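# Sort objects into correctly labelled bins with two arms

## Task

Place every object into the bin whose label matches it, and leave any object that matches no label on the table. No object may stick out over a bin's rim, every bin must end up resting flat on the table, and the result must hold on its own without the robot supporting anything.

## Robot and tools

ROBOT. Two arms, left_arm and right_arm, each with six revolute joints plus a gripper. In joint order they are waist, shoulder, elbow, forearm roll, wrist pitch and wrist roll. Stated ranges in radians: waist -6.283..6.283, shoulder -2.059..2.094, elbow -3.927..0.192, forearm roll -6.283..6.283, wrist pitch -1.693..3.142, wrist roll -6.283..6.283. The true end of a joint may differ from these by up to 0.010 rad. Bases may be tilted and may sit on mounting plates joined by a metal frame behind them. Treat plates and frame as fixed obstacles.

FRAME. All reported positions use one scene frame. The origin is on the table surface midway between the arms. +z is up, +x points out across the table, and left_arm sits toward +y. The arm names do not tell you which side of an image they appear on. Printed hand positions can be off, more so when the arm reaches far.

GRIPPER GEOMETRY. The fingers extend along the gripper's +z axis and close along its y axis. The reported end_effector_position is the spot between the pads when shut, roughly 2 cm short of the fingertips. Closing pushes the tips about 10 mm further along +z.

execute_actions. Argument actions is a list holding at most one item; the optional pictures boolean turns camera images on or off (default on).
- Empty list: no command, just returns the current state.
- Motion item: {"rows": [[...]], "steps": n}, n from 1 to 15 (default 15), each step 1/30 s. Up to 15 rows. Every row is a single list of 14 numbers covering both arms: left_arm waist, shoulder, elbow, forearm roll, wrist pitch, wrist roll, opening, then the same seven for right_arm. Always send all 14, even if only one arm should move. The joint values are absolute target angles in radians in each joint's own reading (the same convention as the Joint positions line), not offsets. Opening is an absolute command from -1 (shut) to +1 (fully open). Row k is used on step k; if steps outnumber rows the final row repeats.
- Wait item: {"steps": n} with n up to 300, no rows. It sends nothing new and returns when n steps have passed since the last result, with your reply time included.
A refused call does nothing. A call is refused if any joint target goes more than 0.010 rad beyond its stated range end and also beyond where that joint currently is. Targets past a real end are clipped there, and the result may report "joint sent to its limit" (possibly for an earlier action); lacking that message does not prove more travel exists.

MOTION RULES. Joint targets change at most 3.14 rad/s, with 0.16 s ramp-up, and an arm's joints are slowed together so they finish together. Each step the target sent stays within 0.623 rad of the measured angle, and if the targets would move the gripper over 70 mm from where it is, all are pulled back proportionally. So large moves need several calls. The simulation keeps running while you think and write, and arms keep heading for the last row sent until they settle or a step is HELD; fingers still in motion finish moving.

RESULT LINES. The state line gives, per arm, end_effector_position (m), end_effector_quat_wxyz, and linear/angular velocities (m/s, rad/s) in the scene frame. Joint positions and Joint velocities list each arm's six joints (rad, rad/s) then the pad gap (m, m/s; 0.084 m is fully open). grip_measured is the measured opening on the command scale. "joint command not followed" means a clearance check changed or blocked joint targets on some steps; "HELD" flags steps where your row was not (fully) sent. Joint torques are total drive output in joint order, with per-arm offset, scale and noise; they are nonzero even in free air. MOTOR HOT appears from 65 °C; at 80 °C the arm is braked until it cools (OVER-TEMPERATURE FAULT). Holding loads heats motors, even while idle.

GRASPING. To hold something, command an opening clearly lower than grip_measured; a bigger gap squeezes harder (about 24 N per pad for objects up to roughly 6 cm, possibly less). Closing fast can squeeze excessively and even spring the fingers open. Commanding -1 gives full force on parts at least about 0.5 mm thick. Echoing grip_measured still grips lightly, weaker for wide parts, which may slip. Occasional external tugs on held parts or nudges to loose objects happen.

LOAD LIMITS (N m, held weight included): waist 44, shoulder 44, elbow 26.4, forearm roll 26.4, wrist pitch 17.6, wrist roll 17.6. Reaching one triggers a TORQUE FAULT: the arm backs that joint off slightly, freezes for 10 s and drops the rest of the call.

zoom_image. Arguments camera (cam_head_left, cam_head_right, cam_left_wrist or cam_right_wrist) and region [x0, y0, x1, y1] in pixels of that camera's latest image, origin at top-left, at most 504x504. All images are 672x504. Calibration (K, distortion, T_world_to_cam) is given per camera; actual cameras may deviate by a couple of degrees and millimetres, and wrist camera poses follow their arm's joint readings.

finished_scene. Argument scene: the integer number of the current scene. It ends that scene irreversibly and the result reports success; the next task, if any, arrives in that result. Replying without any tool call ends everything.

AVOID. Dropping, slamming or hard pushes on objects; knocking anything off the table (instant failure); tipping bins; letting the arms collide or press on each other; leaving objects that stay put only because the gripper holds them. Prefer smooth, low-effort motion.

Each tool is called as name(argument=value, ...) on one line, values as JSON.

## Session

execute_actions(actions=[])

Scene clock: 0.00 s of 4800.00 s.
left_arm: end_effector_position=(+0.5157, +0.4614, +0.2536) grip_measured=+1.00 end_effector_quat_wxyz=(+0.404, +0.752, +0.340, +0.394) end_effector_velocity=(+0.000, +0.000, +0.001) end_effector_angular_velocity=(+0.001, -0.001, -0.001) | right_arm: end_effector_position=(+0.2041, +0.1782, +0.2231) grip_measured=+1.00 end_effector_quat_wxyz=(-0.329, +0.144, +0.850, +0.385) end_effector_velocity=(+0.000, -0.000, +0.000) end_effector_angular_velocity=(+0.000, -0.001, -0.000)
Joint positions: left_arm=[ 0.381 -0.173 -0.675 -1.762  0.792  1.008  0.084] | right_arm=[ 0.893 -0.061 -0.779  1.315  1.068 -2.869  0.084]
Joint velocities: left_arm=[-0.     0.    -0.001  0.    -0.     0.    -0.   ] | right_arm=[-0.001 -0.001 -0.    -0.001  0.    -0.    -0.   ]
Joint torques (N m, as the arm reports them, + toward a larger angle): no reading

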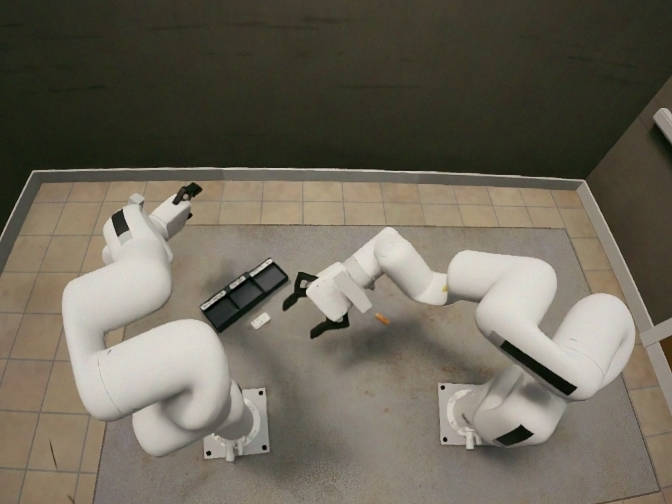

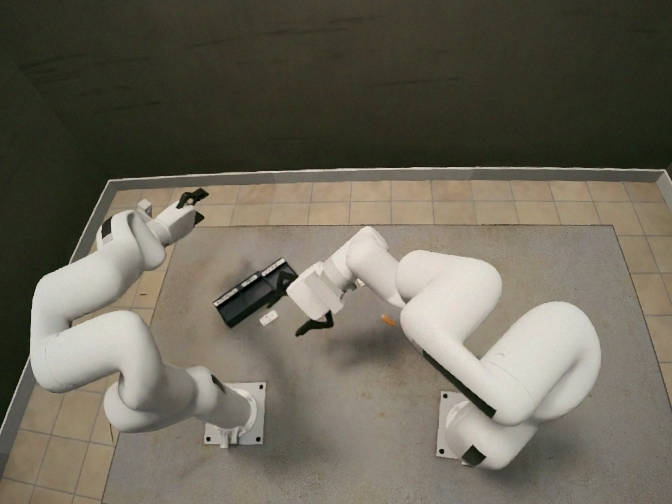

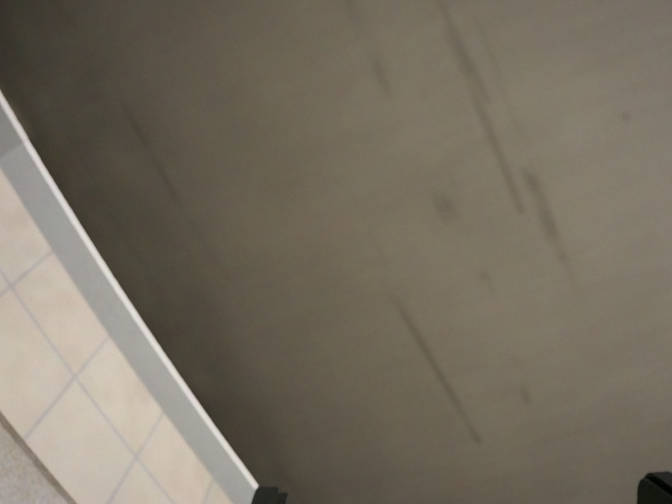

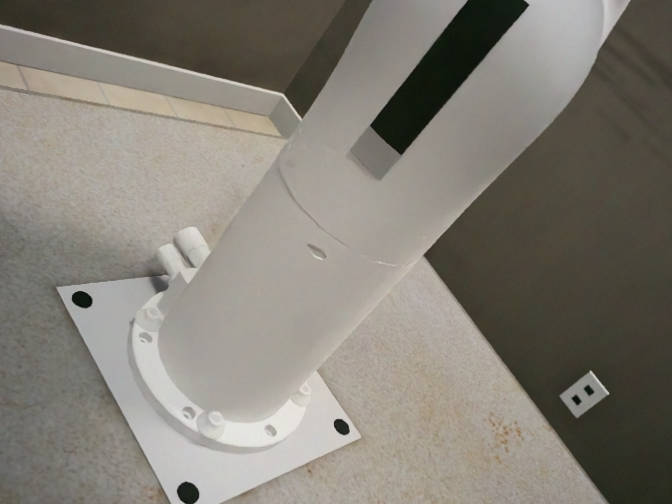

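zoom_image(camera="cam_head_left", region=[190,240,410,350])

execute_actions(actions=[{"rows":[[0.381,-0.173,-0.675,-1.762,0.792,1.008,1,0.4,-0.3,-0.8,1.0,1.068,-2.4,1]]}], pictures=false)

execute_actions(actions=[{"rows":[[0.6,-0.3,-0.8,0,1.1,0.6,1,-0.5,-0.3,-0.8,0,1.1,-0.5,1]]}], pictures=false)

execute_actions(actions=[{"steps":60}])

Region (190, 240, 410, 350) of cam_head_left's 672x504 image, scaled by 2.291, with more detail than that image has.

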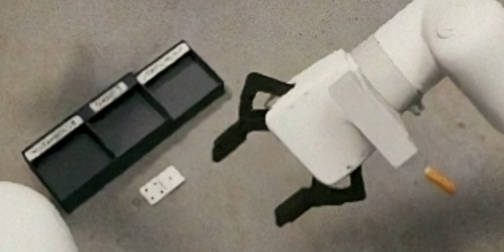

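Scene clock: 6.67 s of 4800.00 s.
left_arm: end_effector_position=(+0.5156, +0.4612, +0.2533) grip_measured=+1.00 end_effector_quat_wxyz=(+0.404, +0.752, +0.340, +0.394) end_effector_velocity=(-0.000, +0.000, -0.000) end_effector_angular_velocity=(+0.000, +0.001, +0.001) | right_arm: end_effector_position=(+0.3387, +0.0630, +0.2753) grip_measured=+1.00 end_effector_quat_wxyz=(-0.237, +0.335, +0.828, +0.381) end_effector_velocity=(+0.261, -0.337, +0.119) end_effector_angular_velocity=(-0.347, +0.040, -1.045)
Joint positions: left_arm=[ 0.381 -0.173 -0.675 -1.762  0.792  1.008  0.084] | right_arm=[ 0.539 -0.233 -0.794  1.089  1.068 -2.533  0.084]
Joint velocities: left_arm=[ 0.001 -0.     0.001  0.    -0.     0.     0.   ] | right_arm=[-0.846 -0.409 -0.034 -0.54   0.001  0.802 -0.   ]
Joint torques (N m, as the arm reports them, + toward a larger angle): left_arm=[ -0.89 -25.07 -18.47   0.29   0.86   0.22] | right_arm=[ -1.71 -19.02 -12.46   0.91  -0.35   0.19]
Steps of this call (steps 1 to 90: nothing new was sent; then 3.17 s passed at rest; steps 91 to 105: all 15 steps of this action). Readings (joint positions):
91: left_arm=[0.381 -0.173 -0.675 -1.762 0.792 1.008] | right_arm=[0.893 -0.061 -0.779 1.315 1.068 -2.869]
92: left_arm=[0.381 -0.173 -0.675 -1.762 0.792 1.008] | right_arm=[0.891 -0.062 -0.778 1.312 1.069 -2.865]
94: left_arm=[0.381 -0.173 -0.675 -1.762 0.792 1.008] | right_arm=[0.855 -0.079 -0.778 1.288 1.070 -2.828]
98: left_arm=[0.381 -0.173 -0.675 -1.762 0.792 1.008] | right_arm=[0.736 -0.137 -0.786 1.214 1.068 -2.719]
105: the state above

Scene clock: 7.17 s of 4800.00 s.
left_arm: end_effector_position=(+0.4204, +0.4963, +0.2633) grip_measured=+1.00 end_effector_quat_wxyz=(+0.275, +0.914, +0.208, +0.215) end_effector_velocity=(-0.343, +0.151, -0.269) end_effector_angular_velocity=(+1.497, +1.459, -0.989) | right_arm: end_effector_position=(+0.4136, -0.1432, +0.2454) grip_measured=+1.00 end_effector_quat_wxyz=(-0.150, +0.596, +0.746, +0.256) end_effector_velocity=(+0.052, -0.448, -0.070) end_effector_angular_velocity=(-0.648, +0.431, -1.090)
Joint positions: left_arm=[ 0.584 -0.292 -0.791 -0.815  1.076  0.632  0.084] | right_arm=[ 0.122 -0.277 -0.798  0.687  1.083 -2.118  0.084]
Joint velocities: left_arm=[ 0.106 -0.04  -0.027  2.458  0.176 -0.225 -0.   ] | right_arm=[-0.821 -0.035 -0.004 -0.82   0.024  0.818 -0.   ]
Joint torques (N m, as the arm reports them, + toward a larger angle): left_arm=[ -1.9  -21.37 -19.51  -0.62  -0.76   0.39] | right_arm=[ -1.3  -18.17 -12.69   0.35  -1.04   0.26]
Steps of this call (steps 1 to 15: all 15 steps of this action). Readings (joint positions):
1: left_arm=[0.381 -0.173 -0.675 -1.762 0.792 1.008] | right_arm=[0.511 -0.246 -0.795 1.071 1.068 -2.506]
2: left_arm=[0.382 -0.173 -0.675 -1.758 0.794 1.005] | right_arm=[0.483 -0.258 -0.797 1.050 1.068 -2.479]
4: left_arm=[0.396 -0.180 -0.681 -1.718 0.815 0.978] | right_arm=[0.428 -0.264 -0.800 0.994 1.071 -2.424]
8: left_arm=[0.485 -0.233 -0.735 -1.447 0.938 0.815] | right_arm=[0.316 -0.268 -0.797 0.881 1.076 -2.312]
15: the state above

Scene clock: 9.17 s of 4800.00 s.
left_arm: end_effector_position=(+0.3087, +0.5873, +0.2168) grip_measured=+1.00 end_effector_quat_wxyz=(+0.000, +0.999, +0.047, +0.000) end_effector_velocity=(+0.000, +0.000, +0.000) end_effector_angular_velocity=(-0.000, -0.001, +0.000) | right_arm: end_effector_position=(+0.3232, -0.4861, +0.2168) grip_measured=+1.00 end_effector_quat_wxyz=(+0.000, +0.998, -0.056, -0.000) end_effector_velocity=(-0.001, +0.000, -0.000) end_effector_angular_velocity=(+0.001, +0.002, -0.000)
Joint positions: left_arm=[ 0.6   -0.3   -0.8    0.     1.1    0.6    0.084] | right_arm=[-0.5   -0.3   -0.8    0.     1.1   -0.5    0.084]
Joint velocities: left_arm=[-0.     0.    -0.001 -0.001  0.     0.    -0.   ] | right_arm=[-0.001 -0.     0.    -0.     0.002 -0.     0.   ]
Joint torques (N m, as the arm reports them, + toward a larger angle): left_arm=[ -0.68 -22.02 -19.92  -0.18  -1.79   0.24] | right_arm=[ -1.45 -17.4  -12.78  -0.26  -1.91   0.27]
Steps of this call (steps 1 to 60: the robot went on to your last target). Readings (joint positions):
1: left_arm=[0.587 -0.293 -0.792 -0.734 1.081 0.625] | right_arm=[0.095 -0.278 -0.798 0.660 1.084 -2.091]
2: left_arm=[0.589 -0.294 -0.793 -0.653 1.085 0.620] | right_arm=[0.068 -0.279 -0.798 0.633 1.085 -2.064]
4: left_arm=[0.593 -0.295 -0.794 -0.494 1.090 0.614] | right_arm=[0.014 -0.281 -0.798 0.577 1.086 -2.008]
8: left_arm=[0.597 -0.298 -0.797 -0.189 1.096 0.605] | right_arm=[-0.088 -0.284 -0.798 0.462 1.089 -1.883]
60: the state above
All arms were judged still, so your last target was given up. Only a new action makes them travel on or press farther. Fingers that are still opening or closing keep moving.
camera_calibration (this result's frames):
cam_left_wrist: T_world_to_cam=[[0.08514, -0.996366, 0.00252303, 0.593039], [-0.996361, -0.0851493, -0.00385841, 0.422971], [0.00405922, -0.00218534, -0.999989, 0.349577], [0, 0, 0, 1]] pos_world=[0.369522, 0.627663, 0.349709]
cam_right_wrist: T_world_to_cam=[[-0.117494, -0.993035, -0.00877539, -0.410557], [-0.993069, 0.117516, -0.00211989, 0.443038], [0.00313637, 0.0084655, -0.999959, 0.351088], [0, 0, 0, 1]] pos_world=[0.390628, -0.462734, 0.34841]

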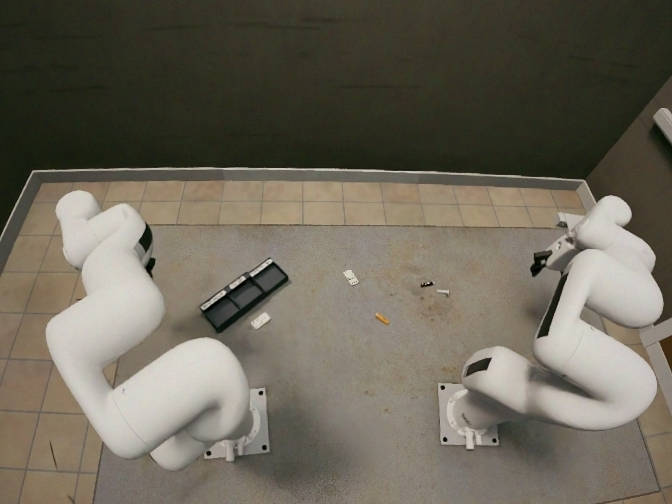

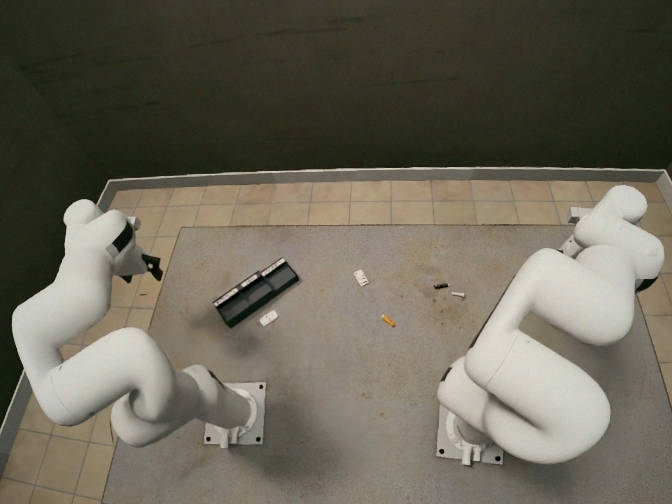

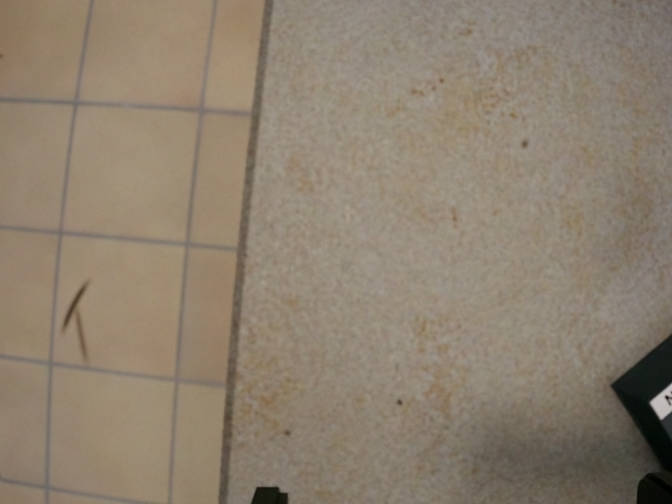

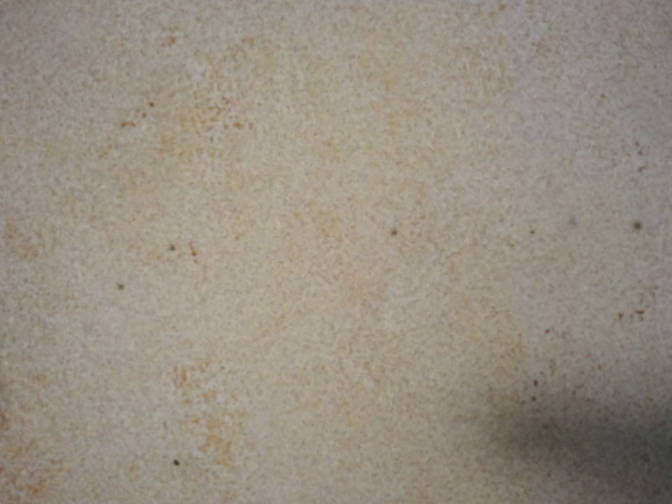

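execute_actions(actions=[{"rows":[[-0.41,-0.669,-0.617,0,1.286,-0.316,1,0.27,-0.669,-0.617,0,1.286,0.158,1]]}], pictures=false)

execute_actions(actions=[{"steps":40}])

Scene clock: 24.23 s of 4800.00 s.
left_arm: end_effector_position=(+0.3367, +0.4231, +0.2400) grip_measured=+1.00 end_effector_quat_wxyz=(-0.000, +0.999, +0.044, +0.001) end_effector_velocity=(+0.009, -0.400, +0.029) end_effector_angular_velocity=(-0.002, +0.002, -0.146) | right_arm: end_effector_position=(+0.3333, -0.3201, +0.2412) grip_measured=+1.00 end_effector_quat_wxyz=(+0.000, +1.000, -0.029, +0.000) end_effector_velocity=(-0.066, +0.396, +0.042) end_effector_angular_velocity=(+0.000, -0.002, +0.216)
Joint positions: left_arm=[ 0.152 -0.505 -0.699 -0.     1.203  0.157  0.084] | right_arm=[-0.054 -0.522 -0.69   0.     1.212 -0.107  0.084]
Joint velocities: left_arm=[-1.172 -0.355  0.177 -0.     0.18  -1.026 -0.   ] | right_arm=[ 1.155 -0.524  0.26   0.     0.262  0.938 -0.   ]
Joint torques (N m, as the arm reports them, + toward a larger angle): left_arm=[ -1.5  -15.42 -19.24  -0.1   -1.78   0.17] | right_arm=[ -1.66 -11.7  -12.82  -0.28  -2.06   0.09]
Steps of this call (steps 1 to 90: nothing new was sent; then 11.57 s passed at rest; steps 91 to 105: all 15 steps of this action). Readings (joint positions):
91: left_arm=[0.600 -0.300 -0.800 0.000 1.100 0.600] | right_arm=[-0.500 -0.300 -0.800 -0.000 1.100 -0.500]
92: left_arm=[0.597 -0.302 -0.799 0.000 1.101 0.596] | right_arm=[-0.497 -0.302 -0.799 -0.000 1.101 -0.496]
94: left_arm=[0.560 -0.323 -0.787 0.000 1.113 0.555] | right_arm=[-0.460 -0.323 -0.787 -0.000 1.113 -0.455]
98: left_arm=[0.415 -0.404 -0.749 -0.000 1.152 0.414] | right_arm=[-0.315 -0.404 -0.749 0.000 1.152 -0.319]
105: the state above

Scene clock: 25.57 s of 4800.00 s.
left_arm: end_effector_position=(+0.2914, +0.2513, +0.2500) grip_measured=+1.00 end_effector_quat_wxyz=(+0.000, +1.000, -0.000, -0.000) end_effector_velocity=(-0.000, -0.000, +0.000) end_effector_angular_velocity=(-0.001, -0.000, -0.000) | right_arm: end_effector_position=(+0.2975, -0.2199, +0.2500) grip_measured=+1.00 end_effector_quat_wxyz=(+0.000, +1.000, +0.000, -0.000) end_effector_velocity=(+0.000, -0.000, -0.000) end_effector_angular_velocity=(+0.000, -0.001, -0.003)
Joint positions: left_arm=[-0.41  -0.669 -0.617  0.     1.286 -0.316  0.084] | right_arm=[ 0.27  -0.669 -0.617 -0.     1.286  0.158  0.084]
Joint velocities: left_arm=[-0.    -0.001  0.001 -0.001 -0.001  0.     0.   ] | right_arm=[-0.001  0.     0.     0.    -0.001  0.001  0.   ]
Joint torques (N m, as the arm reports them, + toward a larger angle): left_arm=[ -0.65 -11.69 -19.91  -0.39  -1.65   0.13] | right_arm=[ -1.8   -7.65 -13.03   0.01  -1.93   0.2 ]
Steps of this call (steps 1 to 40: the robot went on to your last target). Readings (joint positions):
1: left_arm=[0.113 -0.517 -0.693 -0.000 1.209 0.123] | right_arm=[-0.015 -0.540 -0.682 0.000 1.221 -0.075]
2: left_arm=[0.073 -0.528 -0.687 -0.000 1.215 0.090] | right_arm=[0.024 -0.557 -0.673 0.000 1.230 -0.043]
4: left_arm=[-0.007 -0.551 -0.676 -0.000 1.226 0.023] | right_arm=[0.103 -0.593 -0.655 0.000 1.248 0.022]
8: left_arm=[-0.171 -0.599 -0.652 -0.000 1.251 -0.115] | right_arm=[0.233 -0.653 -0.626 0.000 1.277 0.126]
40: the state above
camera_calibration (this result's frames):
cam_left_wrist: T_world_to_cam=[[-0.00871607, -0.999959, 0.00251765, 0.287933], [-0.999955, 0.00870637, -0.00383824, 0.354676], [0.00381616, -0.00255099, -0.999989, 0.382259], [0, 0, 0, 1]] pos_world=[0.355711, 0.285808, 0.382891]
cam_right_wrist: T_world_to_cam=[[-0.00579238, -0.999945, -0.00877188, -0.183688], [-0.999981, 0.00581117, -0.00211803, 0.36381], [0.00216889, 0.00875944, -0.999959, 0.382452], [0, 0, 0, 1]] pos_world=[0.36191, -0.189142, 0.381596]

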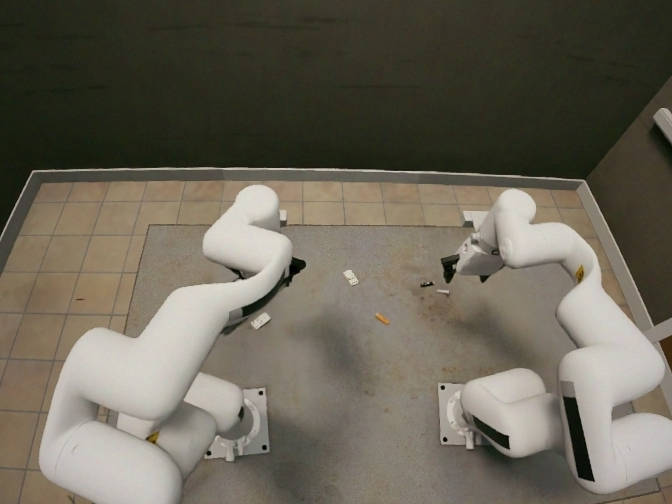

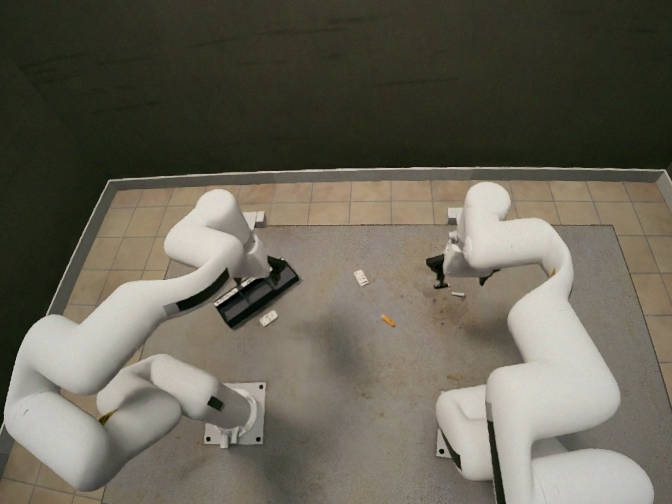

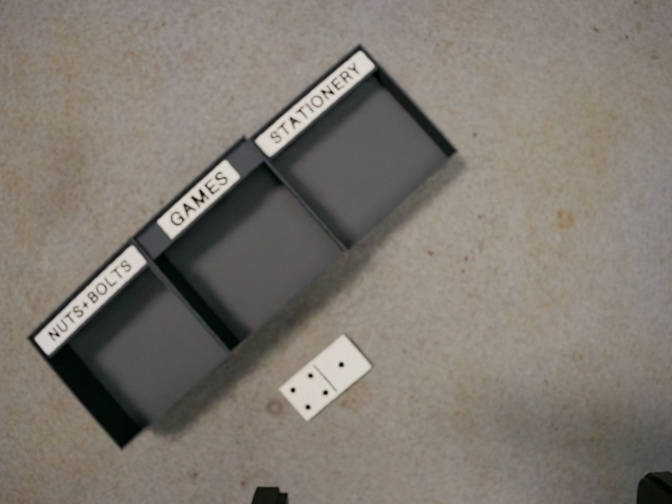

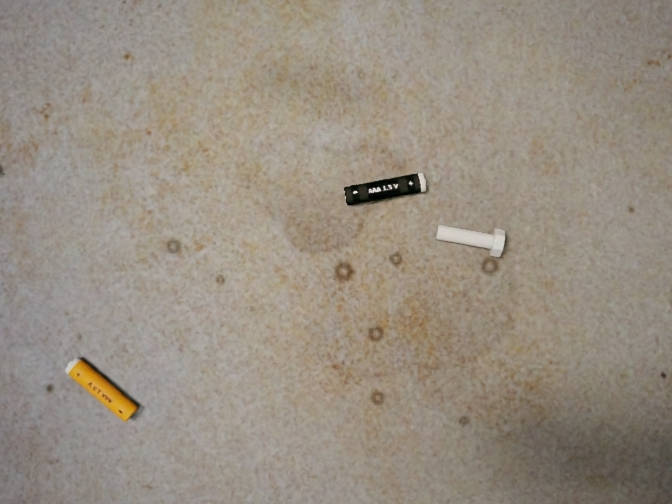

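execute_actions(actions=[{"rows":[[-0.281,-0.504,-0.237,0,0.741,0.853,0.1,0.142,-0.158,-0.532,0,0.69,-1.4,-0.25]]}], pictures=false)

execute_actions(actions=[{"steps":15}], pictures=false)

execute_actions(actions=[{"rows":[[-0.281,-0.26,-0.193,0,0.453,0.853,0.1,0.142,0.03,-0.5,0,0.47,-1.4,-0.25]]}], pictures=false)

execute_actions(actions=[{"steps":10}])

Scene clock: 45.27 s of 4800.00 s.
left_arm: end_effector_position=(+0.2906, +0.2830, +0.1156) grip_measured=+0.09 end_effector_quat_wxyz=(+0.000, +0.945, -0.326, -0.002) end_effector_velocity=(-0.073, +0.074, -0.244) end_effector_angular_velocity=(-0.001, +0.035, -2.555) | right_arm: end_effector_position=(+0.3633, -0.2454, +0.1260) grip_measured=-0.27 end_effector_quat_wxyz=(-0.000, +0.952, +0.307, -0.001) end_effector_velocity=(+0.064, -0.071, -0.279) end_effector_angular_velocity=(+0.004, +0.026, +2.540)
Joint positions: left_arm=[-0.304 -0.533 -0.304  0.     0.84   0.455  0.048] | right_arm=[ 0.169 -0.267 -0.55  -0.     0.819 -0.565  0.032]
Joint velocities: left_arm=[ 0.201  0.262  0.61   0.    -0.839  2.757 -0.   ] | right_arm=[-0.21   0.834  0.147 -0.    -0.955 -2.751 -0.   ]
Joint torques (N m, as the arm reports them, + toward a larger angle): left_arm=[ -1.04 -16.64 -20.6   -0.14  -1.78  -0.01] | right_arm=[ -1.33 -20.35 -12.49  -0.01  -1.7   -0.17]
Steps of this call (steps 1 to 15: the robot went on to your last target; steps 16 to 90: nothing new was sent; then 16.20 s passed at rest; steps 91 to 105: all 15 steps of this action). Readings (joint positions):
91: left_arm=[-0.410 -0.669 -0.617 -0.000 1.286 -0.316] | right_arm=[0.270 -0.669 -0.617 0.000 1.286 0.158]
92: left_arm=[-0.409 -0.668 -0.616 -0.000 1.283 -0.312] | right_arm=[0.269 -0.667 -0.617 0.000 1.282 0.154]
94: left_arm=[-0.401 -0.660 -0.595 -0.000 1.245 -0.271] | right_arm=[0.262 -0.637 -0.615 0.000 1.242 0.113]
98: left_arm=[-0.363 -0.609 -0.478 0.000 1.090 -0.075] | right_arm=[0.226 -0.491 -0.587 -0.000 1.079 -0.074]
105: the state above

Scene clock: 45.77 s of 4800.00 s.
left_arm: end_effector_position=(+0.2833, +0.2910, +0.0905) grip_measured=+0.09 end_effector_quat_wxyz=(-0.000, +0.868, -0.496, +0.001) end_effector_velocity=(-0.003, +0.001, -0.003) end_effector_angular_velocity=(+0.001, +0.007, -0.017) | right_arm: end_effector_position=(+0.3712, -0.2548, +0.0907) grip_measured=-0.27 end_effector_quat_wxyz=(+0.000, +0.758, +0.653, +0.001) end_effector_velocity=(-0.002, -0.001, -0.004) end_effector_angular_velocity=(-0.001, +0.007, +0.094)
Joint positions: left_arm=[-0.281 -0.504 -0.238 -0.     0.741  0.851  0.048] | right_arm=[ 0.142 -0.159 -0.533  0.     0.691 -1.391  0.032]
Joint velocities: left_arm=[ 0.001  0.003  0.007 -0.001 -0.003  0.019  0.   ] | right_arm=[-0.001  0.01   0.004 -0.001 -0.006 -0.095  0.   ]
Joint torques (N m, as the arm reports them, + toward a larger angle): left_arm=[ -0.85 -13.38 -17.22   0.04  -1.84   0.52] | right_arm=[ -1.56 -18.29 -10.75  -0.13  -1.87   0.38]
Steps of this call (steps 1 to 15: the robot went on to your last target). Readings (joint positions):
1: left_arm=[-0.298 -0.525 -0.285 0.000 0.814 0.544] | right_arm=[0.163 -0.241 -0.545 -0.000 0.789 -0.659]
2: left_arm=[-0.293 -0.518 -0.270 0.000 0.793 0.626] | right_arm=[0.157 -0.219 -0.541 -0.000 0.764 -0.754]
4: left_arm=[-0.286 -0.510 -0.251 0.000 0.765 0.747] | right_arm=[0.150 -0.189 -0.536 0.000 0.730 -0.945]
8: left_arm=[-0.282 -0.506 -0.241 -0.000 0.746 0.832] | right_arm=[0.144 -0.166 -0.534 -0.000 0.699 -1.265]
15: the state above

Scene clock: 46.27 s of 4800.00 s.
left_arm: end_effector_position=(+0.2840, +0.2909, +0.0314) grip_measured=+0.09 end_effector_quat_wxyz=(-0.000, +0.868, -0.497, +0.001) end_effector_velocity=(+0.005, -0.001, -0.004) end_effector_angular_velocity=(-0.004, -0.019, +0.001) | right_arm: end_effector_position=(+0.3722, -0.2549, +0.0294) grip_measured=-0.27 end_effector_quat_wxyz=(+0.001, +0.755, +0.656, +0.001) end_effector_velocity=(+0.000, +0.001, -0.006) end_effector_angular_velocity=(+0.000, -0.006, +0.003)
Joint positions: left_arm=[-0.281 -0.264 -0.195 -0.     0.457  0.853  0.048] | right_arm=[ 0.142  0.027 -0.502 -0.     0.472 -1.4    0.032]
Joint velocities: left_arm=[ 0.     0.027  0.003 -0.001 -0.049 -0.    -0.   ] | right_arm=[ 0.002  0.017  0.006  0.    -0.029 -0.001 -0.   ]
Joint torques (N m, as the arm reports them, + toward a larger angle): left_arm=[ -0.22 -16.94 -12.91   0.11  -1.9    0.15] | right_arm=[ -1.71 -20.78  -9.09   0.19  -1.63   0.12]
Steps of this call (steps 1 to 15: all 15 steps of this action). Readings (joint positions):
1: left_arm=[-0.281 -0.504 -0.238 -0.000 0.741 0.852] | right_arm=[0.142 -0.159 -0.532 0.000 0.690 -1.394]
2: left_arm=[-0.281 -0.502 -0.237 -0.000 0.737 0.852] | right_arm=[0.142 -0.157 -0.532 -0.000 0.686 -1.396]
4: left_arm=[-0.281 -0.470 -0.233 -0.000 0.695 0.853] | right_arm=[0.142 -0.125 -0.530 -0.000 0.644 -1.398]
8: left_arm=[-0.281 -0.315 -0.201 0.000 0.523 0.853] | right_arm=[0.142 -0.001 -0.501 0.000 0.513 -1.399]
15: the state above

Scene clock: 46.60 s of 4800.00 s.
left_arm: end_effector_position=(+0.2834, +0.2910, +0.0303) grip_measured=+0.09 end_effector_quat_wxyz=(-0.000, +0.868, -0.497, +0.000) end_effector_velocity=(-0.001, +0.000, -0.001) end_effector_angular_velocity=(+0.000, +0.002, +0.001) | right_arm: end_effector_position=(+0.3713, -0.2549, +0.0282) grip_measured=-0.27 end_effector_quat_wxyz=(+0.000, +0.755, +0.656, +0.000) end_effector_velocity=(-0.001, -0.000, -0.001) end_effector_angular_velocity=(+0.000, +0.001, -0.001)
Joint positions: left_arm=[-0.281 -0.26  -0.193 -0.     0.453  0.853  0.048] | right_arm=[ 0.142  0.03  -0.5   -0.     0.47  -1.4    0.032]
Joint velocities: left_arm=[-0.     0.003  0.001 -0.001 -0.002 -0.001 -0.   ] | right_arm=[-0.001  0.002  0.001  0.    -0.002 -0.001  0.   ]
Joint torques (N m, as the arm reports them, + toward a larger angle): left_arm=[ -0.81 -16.67 -13.31   0.36  -1.7    0.14] | right_arm=[ -2.06 -20.02  -9.18   0.13  -1.97   0.22]
Steps of this call (steps 1 to 10: the robot went on to your last target). Readings (joint positions):
1: left_arm=[-0.281 -0.263 -0.194 -0.000 0.456 0.853] | right_arm=[0.142 0.028 -0.501 -0.000 0.472 -1.400]
2: left_arm=[-0.281 -0.263 -0.194 -0.000 0.455 0.853] | right_arm=[0.142 0.028 -0.501 -0.000 0.471 -1.400]
4: left_arm=[-0.281 -0.262 -0.194 -0.000 0.454 0.853] | right_arm=[0.142 0.029 -0.500 -0.000 0.471 -1.400]
8: left_arm=[-0.281 -0.261 -0.193 -0.000 0.453 0.853] | right_arm=[0.142 0.029 -0.500 -0.000 0.470 -1.400]
10: the state above
camera_calibration (this result's frames):
cam_left_wrist: T_world_to_cam=[[-0.866799, -0.498653, 0.00215076, 0.425415], [-0.498658, 0.866789, -0.00417885, -0.0462848], [0.000219546, -0.00469472, -0.999989, 0.164354], [0, 0, 0, 1]] pos_world=[0.345633, 0.253025, 0.163243]
cam_right_wrist: T_world_to_cam=[[0.989243, -0.146044, -0.008376, -0.372032], [-0.146067, -0.989272, -0.00218821, -0.133361], [-0.00796657, 0.00338813, -0.999963, 0.163166], [0, 0, 0, 1]] pos_world=[0.34985, -0.186816, 0.159752]

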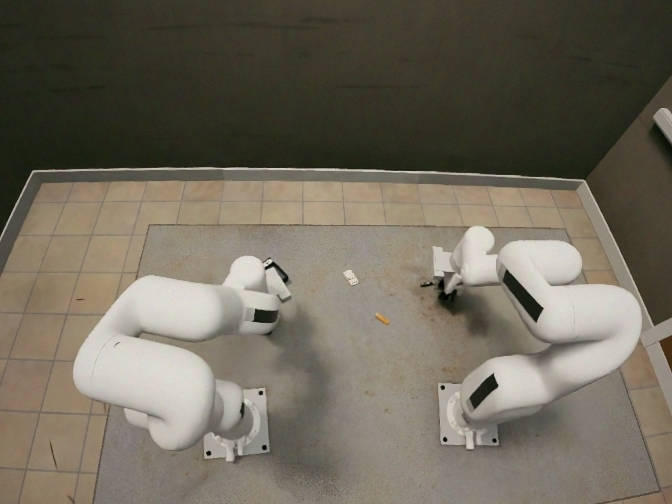

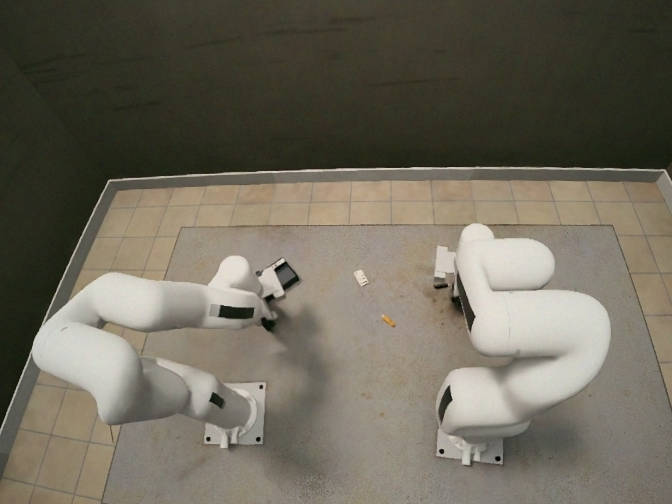

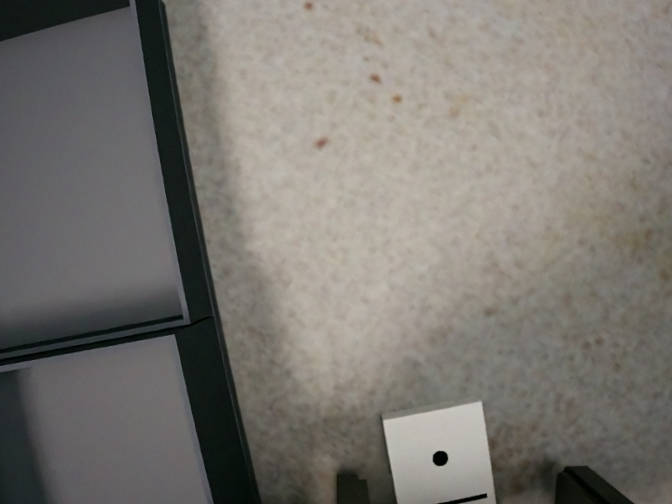

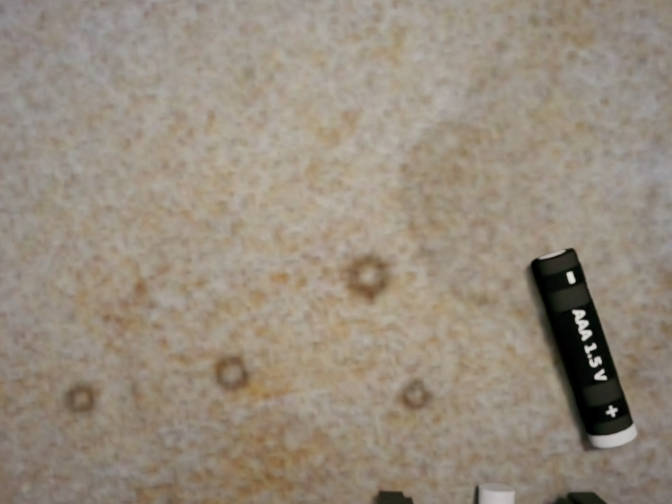

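execute_actions(actions=[{"rows":[[-0.281,-0.232,-0.19,0,0.422,0.75,0.1,0.142,0.0526,-0.4976,0,0.445,-1.4,-0.25]],"steps":12}], pictures=false)

execute_actions(actions=[{"rows":[[-0.281,-0.232,-0.19,0,0.422,0.75,-0.1,0.142,0.0526,-0.4976,0,0.445,-1.4,-0.4],[-0.281,-0.232,-0.19,0,0.422,0.75,-0.25,0.142,0.0526,-0.4976,0,0.445,-1.4,-0.55],[-0.281,-0.232,-0.19,0,0.422,0.75,-0.35,0.142,0.0526,-0.4976,0,0.445,-1.4,-0.65],[-0.281,-0.232,-0.19,0,0.422,0.75,-0.45,0.142,0.0526,-0.4976,0,0.445,-1.4,-0.75],[-0.281,-0.232,-0.19,0,0.422,0.75,-0.55,0.142,0.0526,-0.4976,0,0.445,-1.4,-0.85],[-0.281,-0.232,-0.19,0,0.422,0.75,-0.7,0.142,0.0526,-0.4976,0,0.445,-1.4,-1]]}], pictures=false)

execute_actions(actions=[{"rows":[[-0.281,-0.504,-0.237,0,0.741,0.75,-0.7,0.142,-0.158,-0.532,0,0.69,-1.4,-1]]}])

Scene clock: 54.83 s of 4800.00 s.
left_arm: end_effector_position=(+0.2828, +0.2911, +0.0241) grip_measured=+0.09 end_effector_quat_wxyz=(-0.000, +0.892, -0.453, +0.000) end_effector_velocity=(+0.002, -0.000, -0.000) end_effector_angular_velocity=(-0.002, -0.006, +0.029) | right_arm: end_effector_position=(+0.3709, -0.2549, +0.0212) grip_measured=-0.27 end_effector_quat_wxyz=(+0.000, +0.755, +0.656, +0.000) end_effector_velocity=(+0.001, +0.000, -0.001) end_effector_angular_velocity=(-0.000, -0.002, +0.001)
Joint positions: left_arm=[-0.281 -0.233 -0.19  -0.     0.423  0.753  0.048] | right_arm=[ 0.142  0.052 -0.498 -0.     0.445 -1.4    0.032]
Joint velocities: left_arm=[ 0.     0.005 -0.002 -0.001 -0.009 -0.028 -0.   ] | right_arm=[ 0.001  0.003 -0.001 -0.001 -0.005  0.001 -0.   ]
Joint torques (N m, as the arm reports them, + toward a larger angle): left_arm=[ -0.59 -17.22 -12.75   0.    -1.55   0.12] | right_arm=[ -1.61 -19.83  -8.99   0.25  -1.86   0.05]
Steps of this call (steps 1 to 15: the robot went on to your last target; steps 16 to 90: nothing new was sent; then 4.83 s passed at rest; steps 91 to 102: all 12 steps of this action). Readings (joint positions):
91: left_arm=[-0.281 -0.260 -0.193 0.000 0.453 0.853] | right_arm=[0.142 0.030 -0.500 -0.000 0.470 -1.400]
92: left_arm=[-0.281 -0.259 -0.193 0.000 0.452 0.849] | right_arm=[0.142 0.032 -0.500 -0.000 0.466 -1.400]
94: left_arm=[-0.281 -0.250 -0.193 0.000 0.441 0.814] | right_arm=[0.142 0.043 -0.499 -0.000 0.455 -1.400]
98: left_arm=[-0.281 -0.235 -0.190 -0.000 0.426 0.762] | right_arm=[0.142 0.051 -0.497 0.000 0.447 -1.400]
102: the state above

Scene clock: 55.33 s of 4800.00 s.
left_arm: end_effector_position=(+0.2828, +0.2911, +0.0240) grip_measured=-0.46 end_effector_quat_wxyz=(-0.000, +0.892, -0.452, +0.000) end_effector_velocity=(-0.000, +0.000, -0.000) end_effector_angular_velocity=(+0.000, +0.000, -0.000) | right_arm: end_effector_position=(+0.3711, -0.2549, +0.0213) grip_measured=-0.84 end_effector_quat_wxyz=(+0.000, +0.755, +0.656, +0.000) end_effector_velocity=(-0.001, -0.000, -0.001) end_effector_angular_velocity=(-0.000, +0.002, +0.000)
Joint positions: left_arm=[-0.281 -0.232 -0.19  -0.     0.422  0.75   0.024] | right_arm=[ 0.142  0.052 -0.498 -0.     0.445 -1.4    0.007]
Joint velocities: left_arm=[-0.    -0.     0.001 -0.    -0.001  0.     0.   ] | right_arm=[-0.     0.001  0.    -0.     0.001 -0.     0.   ]
Joint torques (N m, as the arm reports them, + toward a larger angle): left_arm=[ -1.05 -16.03 -12.71   0.05  -1.76   0.3 ] | right_arm=[ -1.7  -18.01  -7.78   0.21  -1.49   0.3 ]
Steps of this call (steps 1 to 15: all 15 steps of this action). Readings (joint positions):
1: left_arm=[-0.281 -0.233 -0.190 -0.000 0.422 0.752] | right_arm=[0.142 0.052 -0.498 -0.000 0.445 -1.400]
2: left_arm=[-0.281 -0.232 -0.190 -0.000 0.422 0.751] | right_arm=[0.142 0.052 -0.498 -0.000 0.445 -1.400]
4: left_arm=[-0.281 -0.232 -0.190 0.000 0.422 0.751] | right_arm=[0.142 0.052 -0.499 -0.000 0.445 -1.400]
8: left_arm=[-0.281 -0.232 -0.190 -0.000 0.422 0.750] | right_arm=[0.142 0.052 -0.498 -0.000 0.445 -1.400]
15: the state above

Scene clock: 55.83 s of 4800.00 s.
left_arm: end_effector_position=(+0.2823, +0.2912, +0.0884) grip_measured=-0.46 end_effector_quat_wxyz=(+0.000, +0.892, -0.452, -0.001) end_effector_velocity=(-0.008, +0.001, +0.005) end_effector_angular_velocity=(+0.004, +0.024, +0.000) | right_arm: end_effector_position=(+0.3698, -0.2550, +0.0882) grip_measured=-0.84 end_effector_quat_wxyz=(-0.001, +0.755, +0.656, -0.001) end_effector_velocity=(-0.001, -0.000, +0.009) end_effector_angular_velocity=(+0.001, +0.003, -0.003)
Joint positions: left_arm=[-0.281 -0.499 -0.235  0.     0.736  0.75   0.024] | right_arm=[ 0.142 -0.154 -0.53   0.     0.687 -1.4    0.007]
Joint velocities: left_arm=[-0.001 -0.032 -0.003 -0.     0.059 -0.001 -0.   ] | right_arm=[-0.    -0.023 -0.008  0.001  0.034  0.002  0.   ]
Joint torques (N m, as the arm reports them, + toward a larger angle): left_arm=[ -0.3  -12.59 -17.41  -0.06  -2.07   0.08] | right_arm=[ -1.78 -18.21 -11.11  -0.1   -1.99   0.17]
Steps of this call (steps 1 to 15: all 15 steps of this action). Readings (joint positions):
1: left_arm=[-0.281 -0.232 -0.190 -0.000 0.422 0.750] | right_arm=[0.142 0.052 -0.498 -0.000 0.445 -1.400]
2: left_arm=[-0.281 -0.234 -0.190 0.000 0.426 0.750] | right_arm=[0.142 0.050 -0.498 0.000 0.449 -1.400]
4: left_arm=[-0.281 -0.266 -0.194 0.000 0.468 0.750] | right_arm=[0.142 0.020 -0.499 0.000 0.492 -1.400]
8: left_arm=[-0.281 -0.435 -0.228 -0.000 0.655 0.750] | right_arm=[0.142 -0.119 -0.529 -0.000 0.638 -1.400]
15: the state above
camera_calibration (this result's frames):
cam_left_wrist: T_world_to_cam=[[-0.810936, -0.585121, 0.00398543, 0.433698], [-0.585131, 0.810935, -0.00230121, -0.00625911], [-0.00188544, -0.00419814, -0.999989, 0.222834], [0, 0, 0, 1]] pos_world=[0.348459, 0.259777, 0.221089]
cam_right_wrist: T_world_to_cam=[[0.989205, -0.146064, -0.0118145, -0.369731], [-0.146093, -0.98927, -0.00157714, -0.133546], [-0.0114574, 0.00328613, -0.999929, 0.224422], [0, 0, 0, 1]] pos_world=[0.348801, -0.186855, 0.219827]

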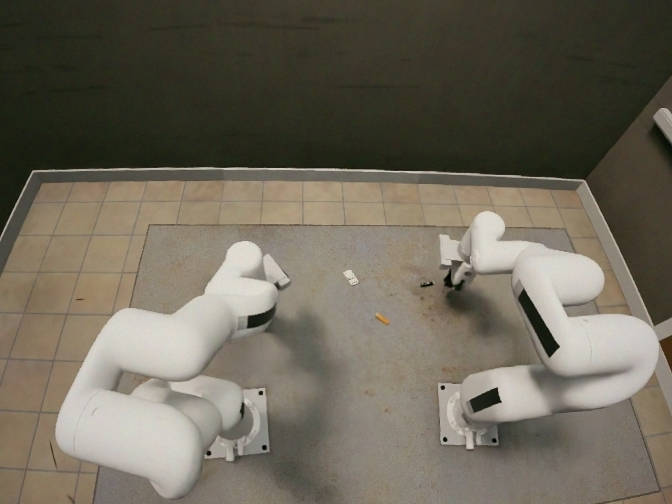

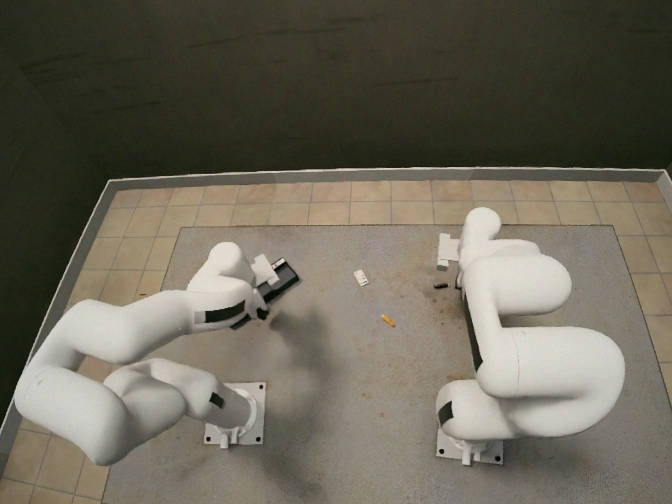

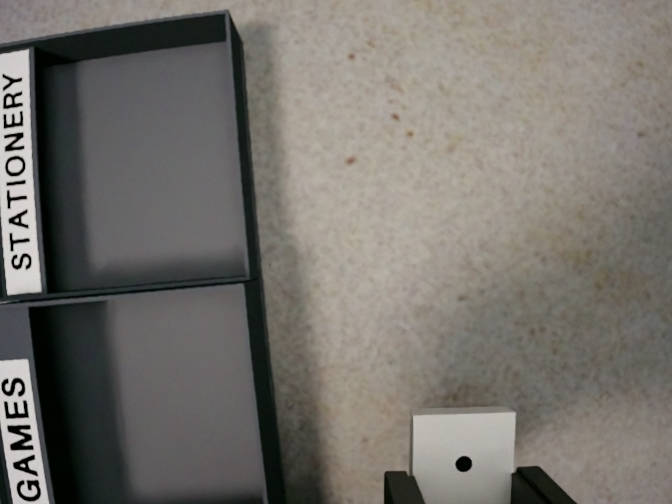

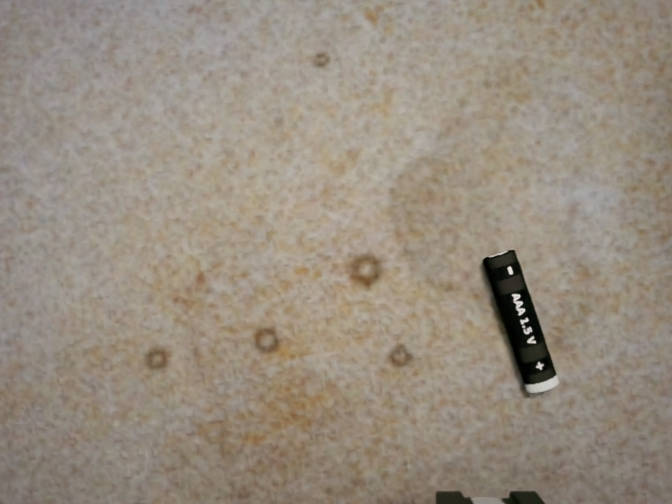

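execute_actions(actions=[{"rows":[[-0.108,-0.206,-0.484,0,0.69,0.856,-0.7,0.142,-0.158,-0.532,0,0.69,-1.4,-1]]}], pictures=false)

execute_actions(actions=[{"rows":[[-0.108,-0.11,-0.463,0,0.573,0.856,-0.7,0.142,-0.158,-0.532,0,0.69,-1.4,-1]]}])

Scene clock: 67.40 s of 4800.00 s.
left_arm: end_effector_position=(+0.3599, +0.3361, +0.0899) grip_measured=-0.46 end_effector_quat_wxyz=(+0.000, +0.907, -0.422, -0.001) end_effector_velocity=(+0.016, +0.009, +0.002) end_effector_angular_velocity=(-0.000, -0.012, +0.004) | right_arm: end_effector_position=(+0.3708, -0.2549, +0.0901) grip_measured=-0.84 end_effector_quat_wxyz=(+0.000, +0.755, +0.656, -0.000) end_effector_velocity=(+0.000, +0.000, -0.000) end_effector_angular_velocity=(-0.000, -0.000, -0.001)
Joint positions: left_arm=[-0.111 -0.211 -0.479  0.     0.691  0.854  0.024] | right_arm=[ 0.142 -0.158 -0.532 -0.     0.69  -1.4    0.007]
Joint velocities: left_arm=[ 0.026  0.042 -0.045  0.    -0.009  0.022 -0.   ] | right_arm=[ 0.     0.001 -0.    -0.    -0.     0.001 -0.   ]
Joint torques (N m, as the arm reports them, + toward a larger angle): left_arm=[ -1.25 -22.91 -15.99  -0.3   -1.91   0.11] | right_arm=[ -1.77 -18.15 -11.03   0.08  -1.85   0.32]
Steps of this call (steps 1 to 15: the robot went on to your last target; steps 16 to 90: nothing new was sent; then 8.07 s passed at rest; steps 91 to 105: all 15 steps of this action). Readings (joint positions):
91: left_arm=[-0.281 -0.504 -0.237 0.000 0.741 0.750] | right_arm=[0.142 -0.158 -0.532 -0.000 0.690 -1.400]
92: left_arm=[-0.279 -0.501 -0.239 0.000 0.741 0.751] | right_arm=[0.142 -0.158 -0.532 -0.000 0.690 -1.400]
94: left_arm=[-0.257 -0.463 -0.270 0.000 0.734 0.766] | right_arm=[0.142 -0.158 -0.532 0.000 0.690 -1.400]
98: left_arm=[-0.158 -0.291 -0.416 -0.000 0.704 0.825] | right_arm=[0.142 -0.158 -0.532 -0.000 0.690 -1.400]
105: the state above

Scene clock: 67.90 s of 4800.00 s.
left_arm: end_effector_position=(+0.3630, +0.3371, +0.0591) grip_measured=-0.46 end_effector_quat_wxyz=(-0.000, +0.907, -0.422, +0.001) end_effector_velocity=(-0.002, +0.000, -0.004) end_effector_angular_velocity=(+0.000, +0.006, +0.001) | right_arm: end_effector_position=(+0.3708, -0.2549, +0.0901) grip_measured=-0.84 end_effector_quat_wxyz=(+0.000, +0.755, +0.656, -0.000) end_effector_velocity=(-0.000, -0.000, -0.000) end_effector_angular_velocity=(-0.001, +0.002, +0.000)
Joint positions: left_arm=[-0.108 -0.111 -0.464 -0.     0.574  0.856  0.024] | right_arm=[ 0.142 -0.158 -0.532 -0.     0.69  -1.4    0.007]
Joint velocities: left_arm=[ 0.     0.01   0.005  0.    -0.009 -0.001  0.   ] | right_arm=[ 0.     0.001  0.    -0.001  0.     0.001 -0.   ]
Joint torques (N m, as the arm reports them, + toward a larger angle): left_arm=[ -1.11 -22.91 -15.11   0.19  -1.61   0.23] | right_arm=[ -1.85 -17.88 -10.86  -0.09  -1.88   0.2 ]
Steps of this call (steps 1 to 15: all 15 steps of this action). Readings (joint positions):
1: left_arm=[-0.110 -0.210 -0.480 0.000 0.691 0.855] | right_arm=[0.142 -0.158 -0.532 -0.000 0.690 -1.400]
2: left_arm=[-0.110 -0.207 -0.480 0.000 0.687 0.855] | right_arm=[0.142 -0.158 -0.532 -0.000 0.690 -1.400]
4: left_arm=[-0.109 -0.178 -0.477 -0.000 0.649 0.856] | right_arm=[0.142 -0.158 -0.532 -0.000 0.690 -1.400]
8: left_arm=[-0.109 -0.119 -0.461 0.000 0.589 0.856] | right_arm=[0.142 -0.158 -0.532 0.000 0.690 -1.400]
15: the state above
camera_calibration (this result's frames):
cam_left_wrist: T_world_to_cam=[[-0.769993, -0.63805, 0.00155289, 0.529225], [-0.63805, 0.769981, -0.0046891, 0.0369011], [0.00179618, -0.00460139, -0.999988, 0.192671], [0, 0, 0, 1]] pos_world=[0.430698, 0.310146, 0.192019]
cam_right_wrist: T_world_to_cam=[[0.989239, -0.146047, -0.00877941, -0.370988], [-0.14607, -0.989272, -0.0021161, -0.13332], [-0.00837617, 0.00337574, -0.999959, 0.225197], [0, 0, 0, 1]] pos_world=[0.349408, -0.186831, 0.221648]

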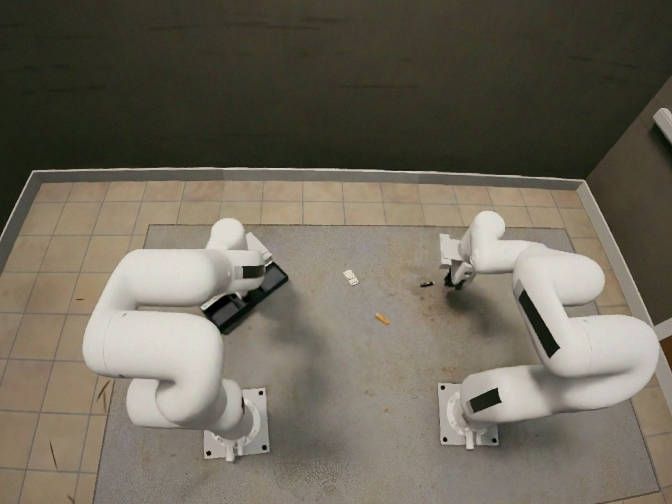

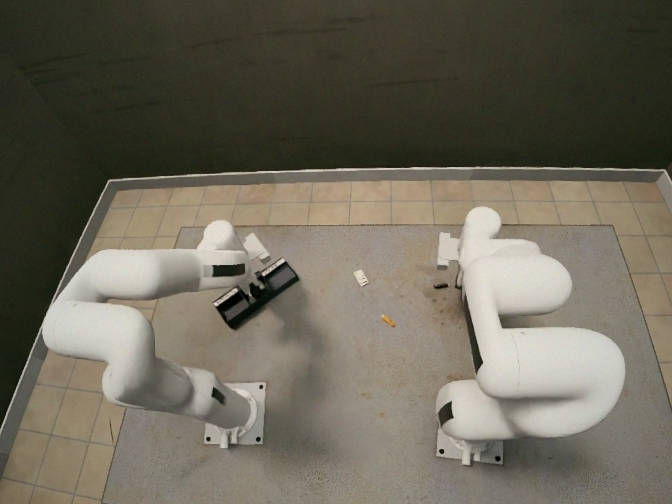

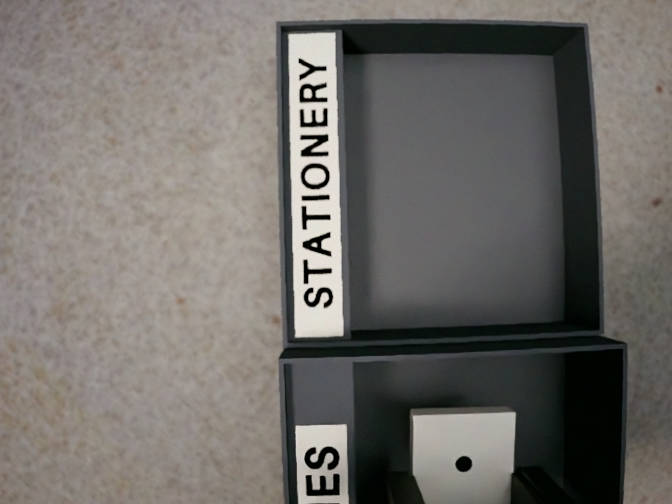

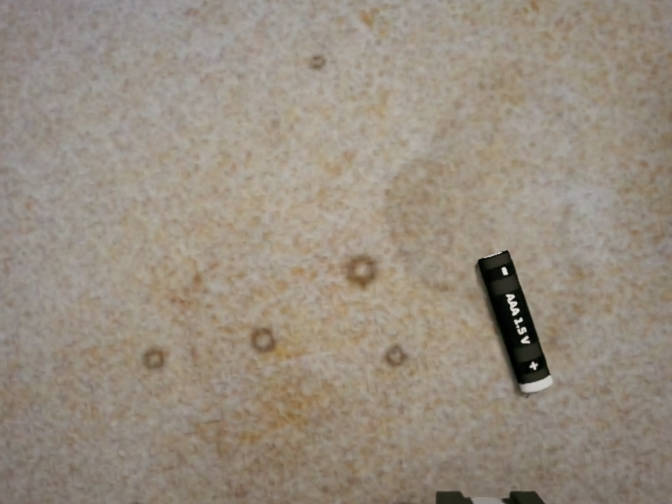

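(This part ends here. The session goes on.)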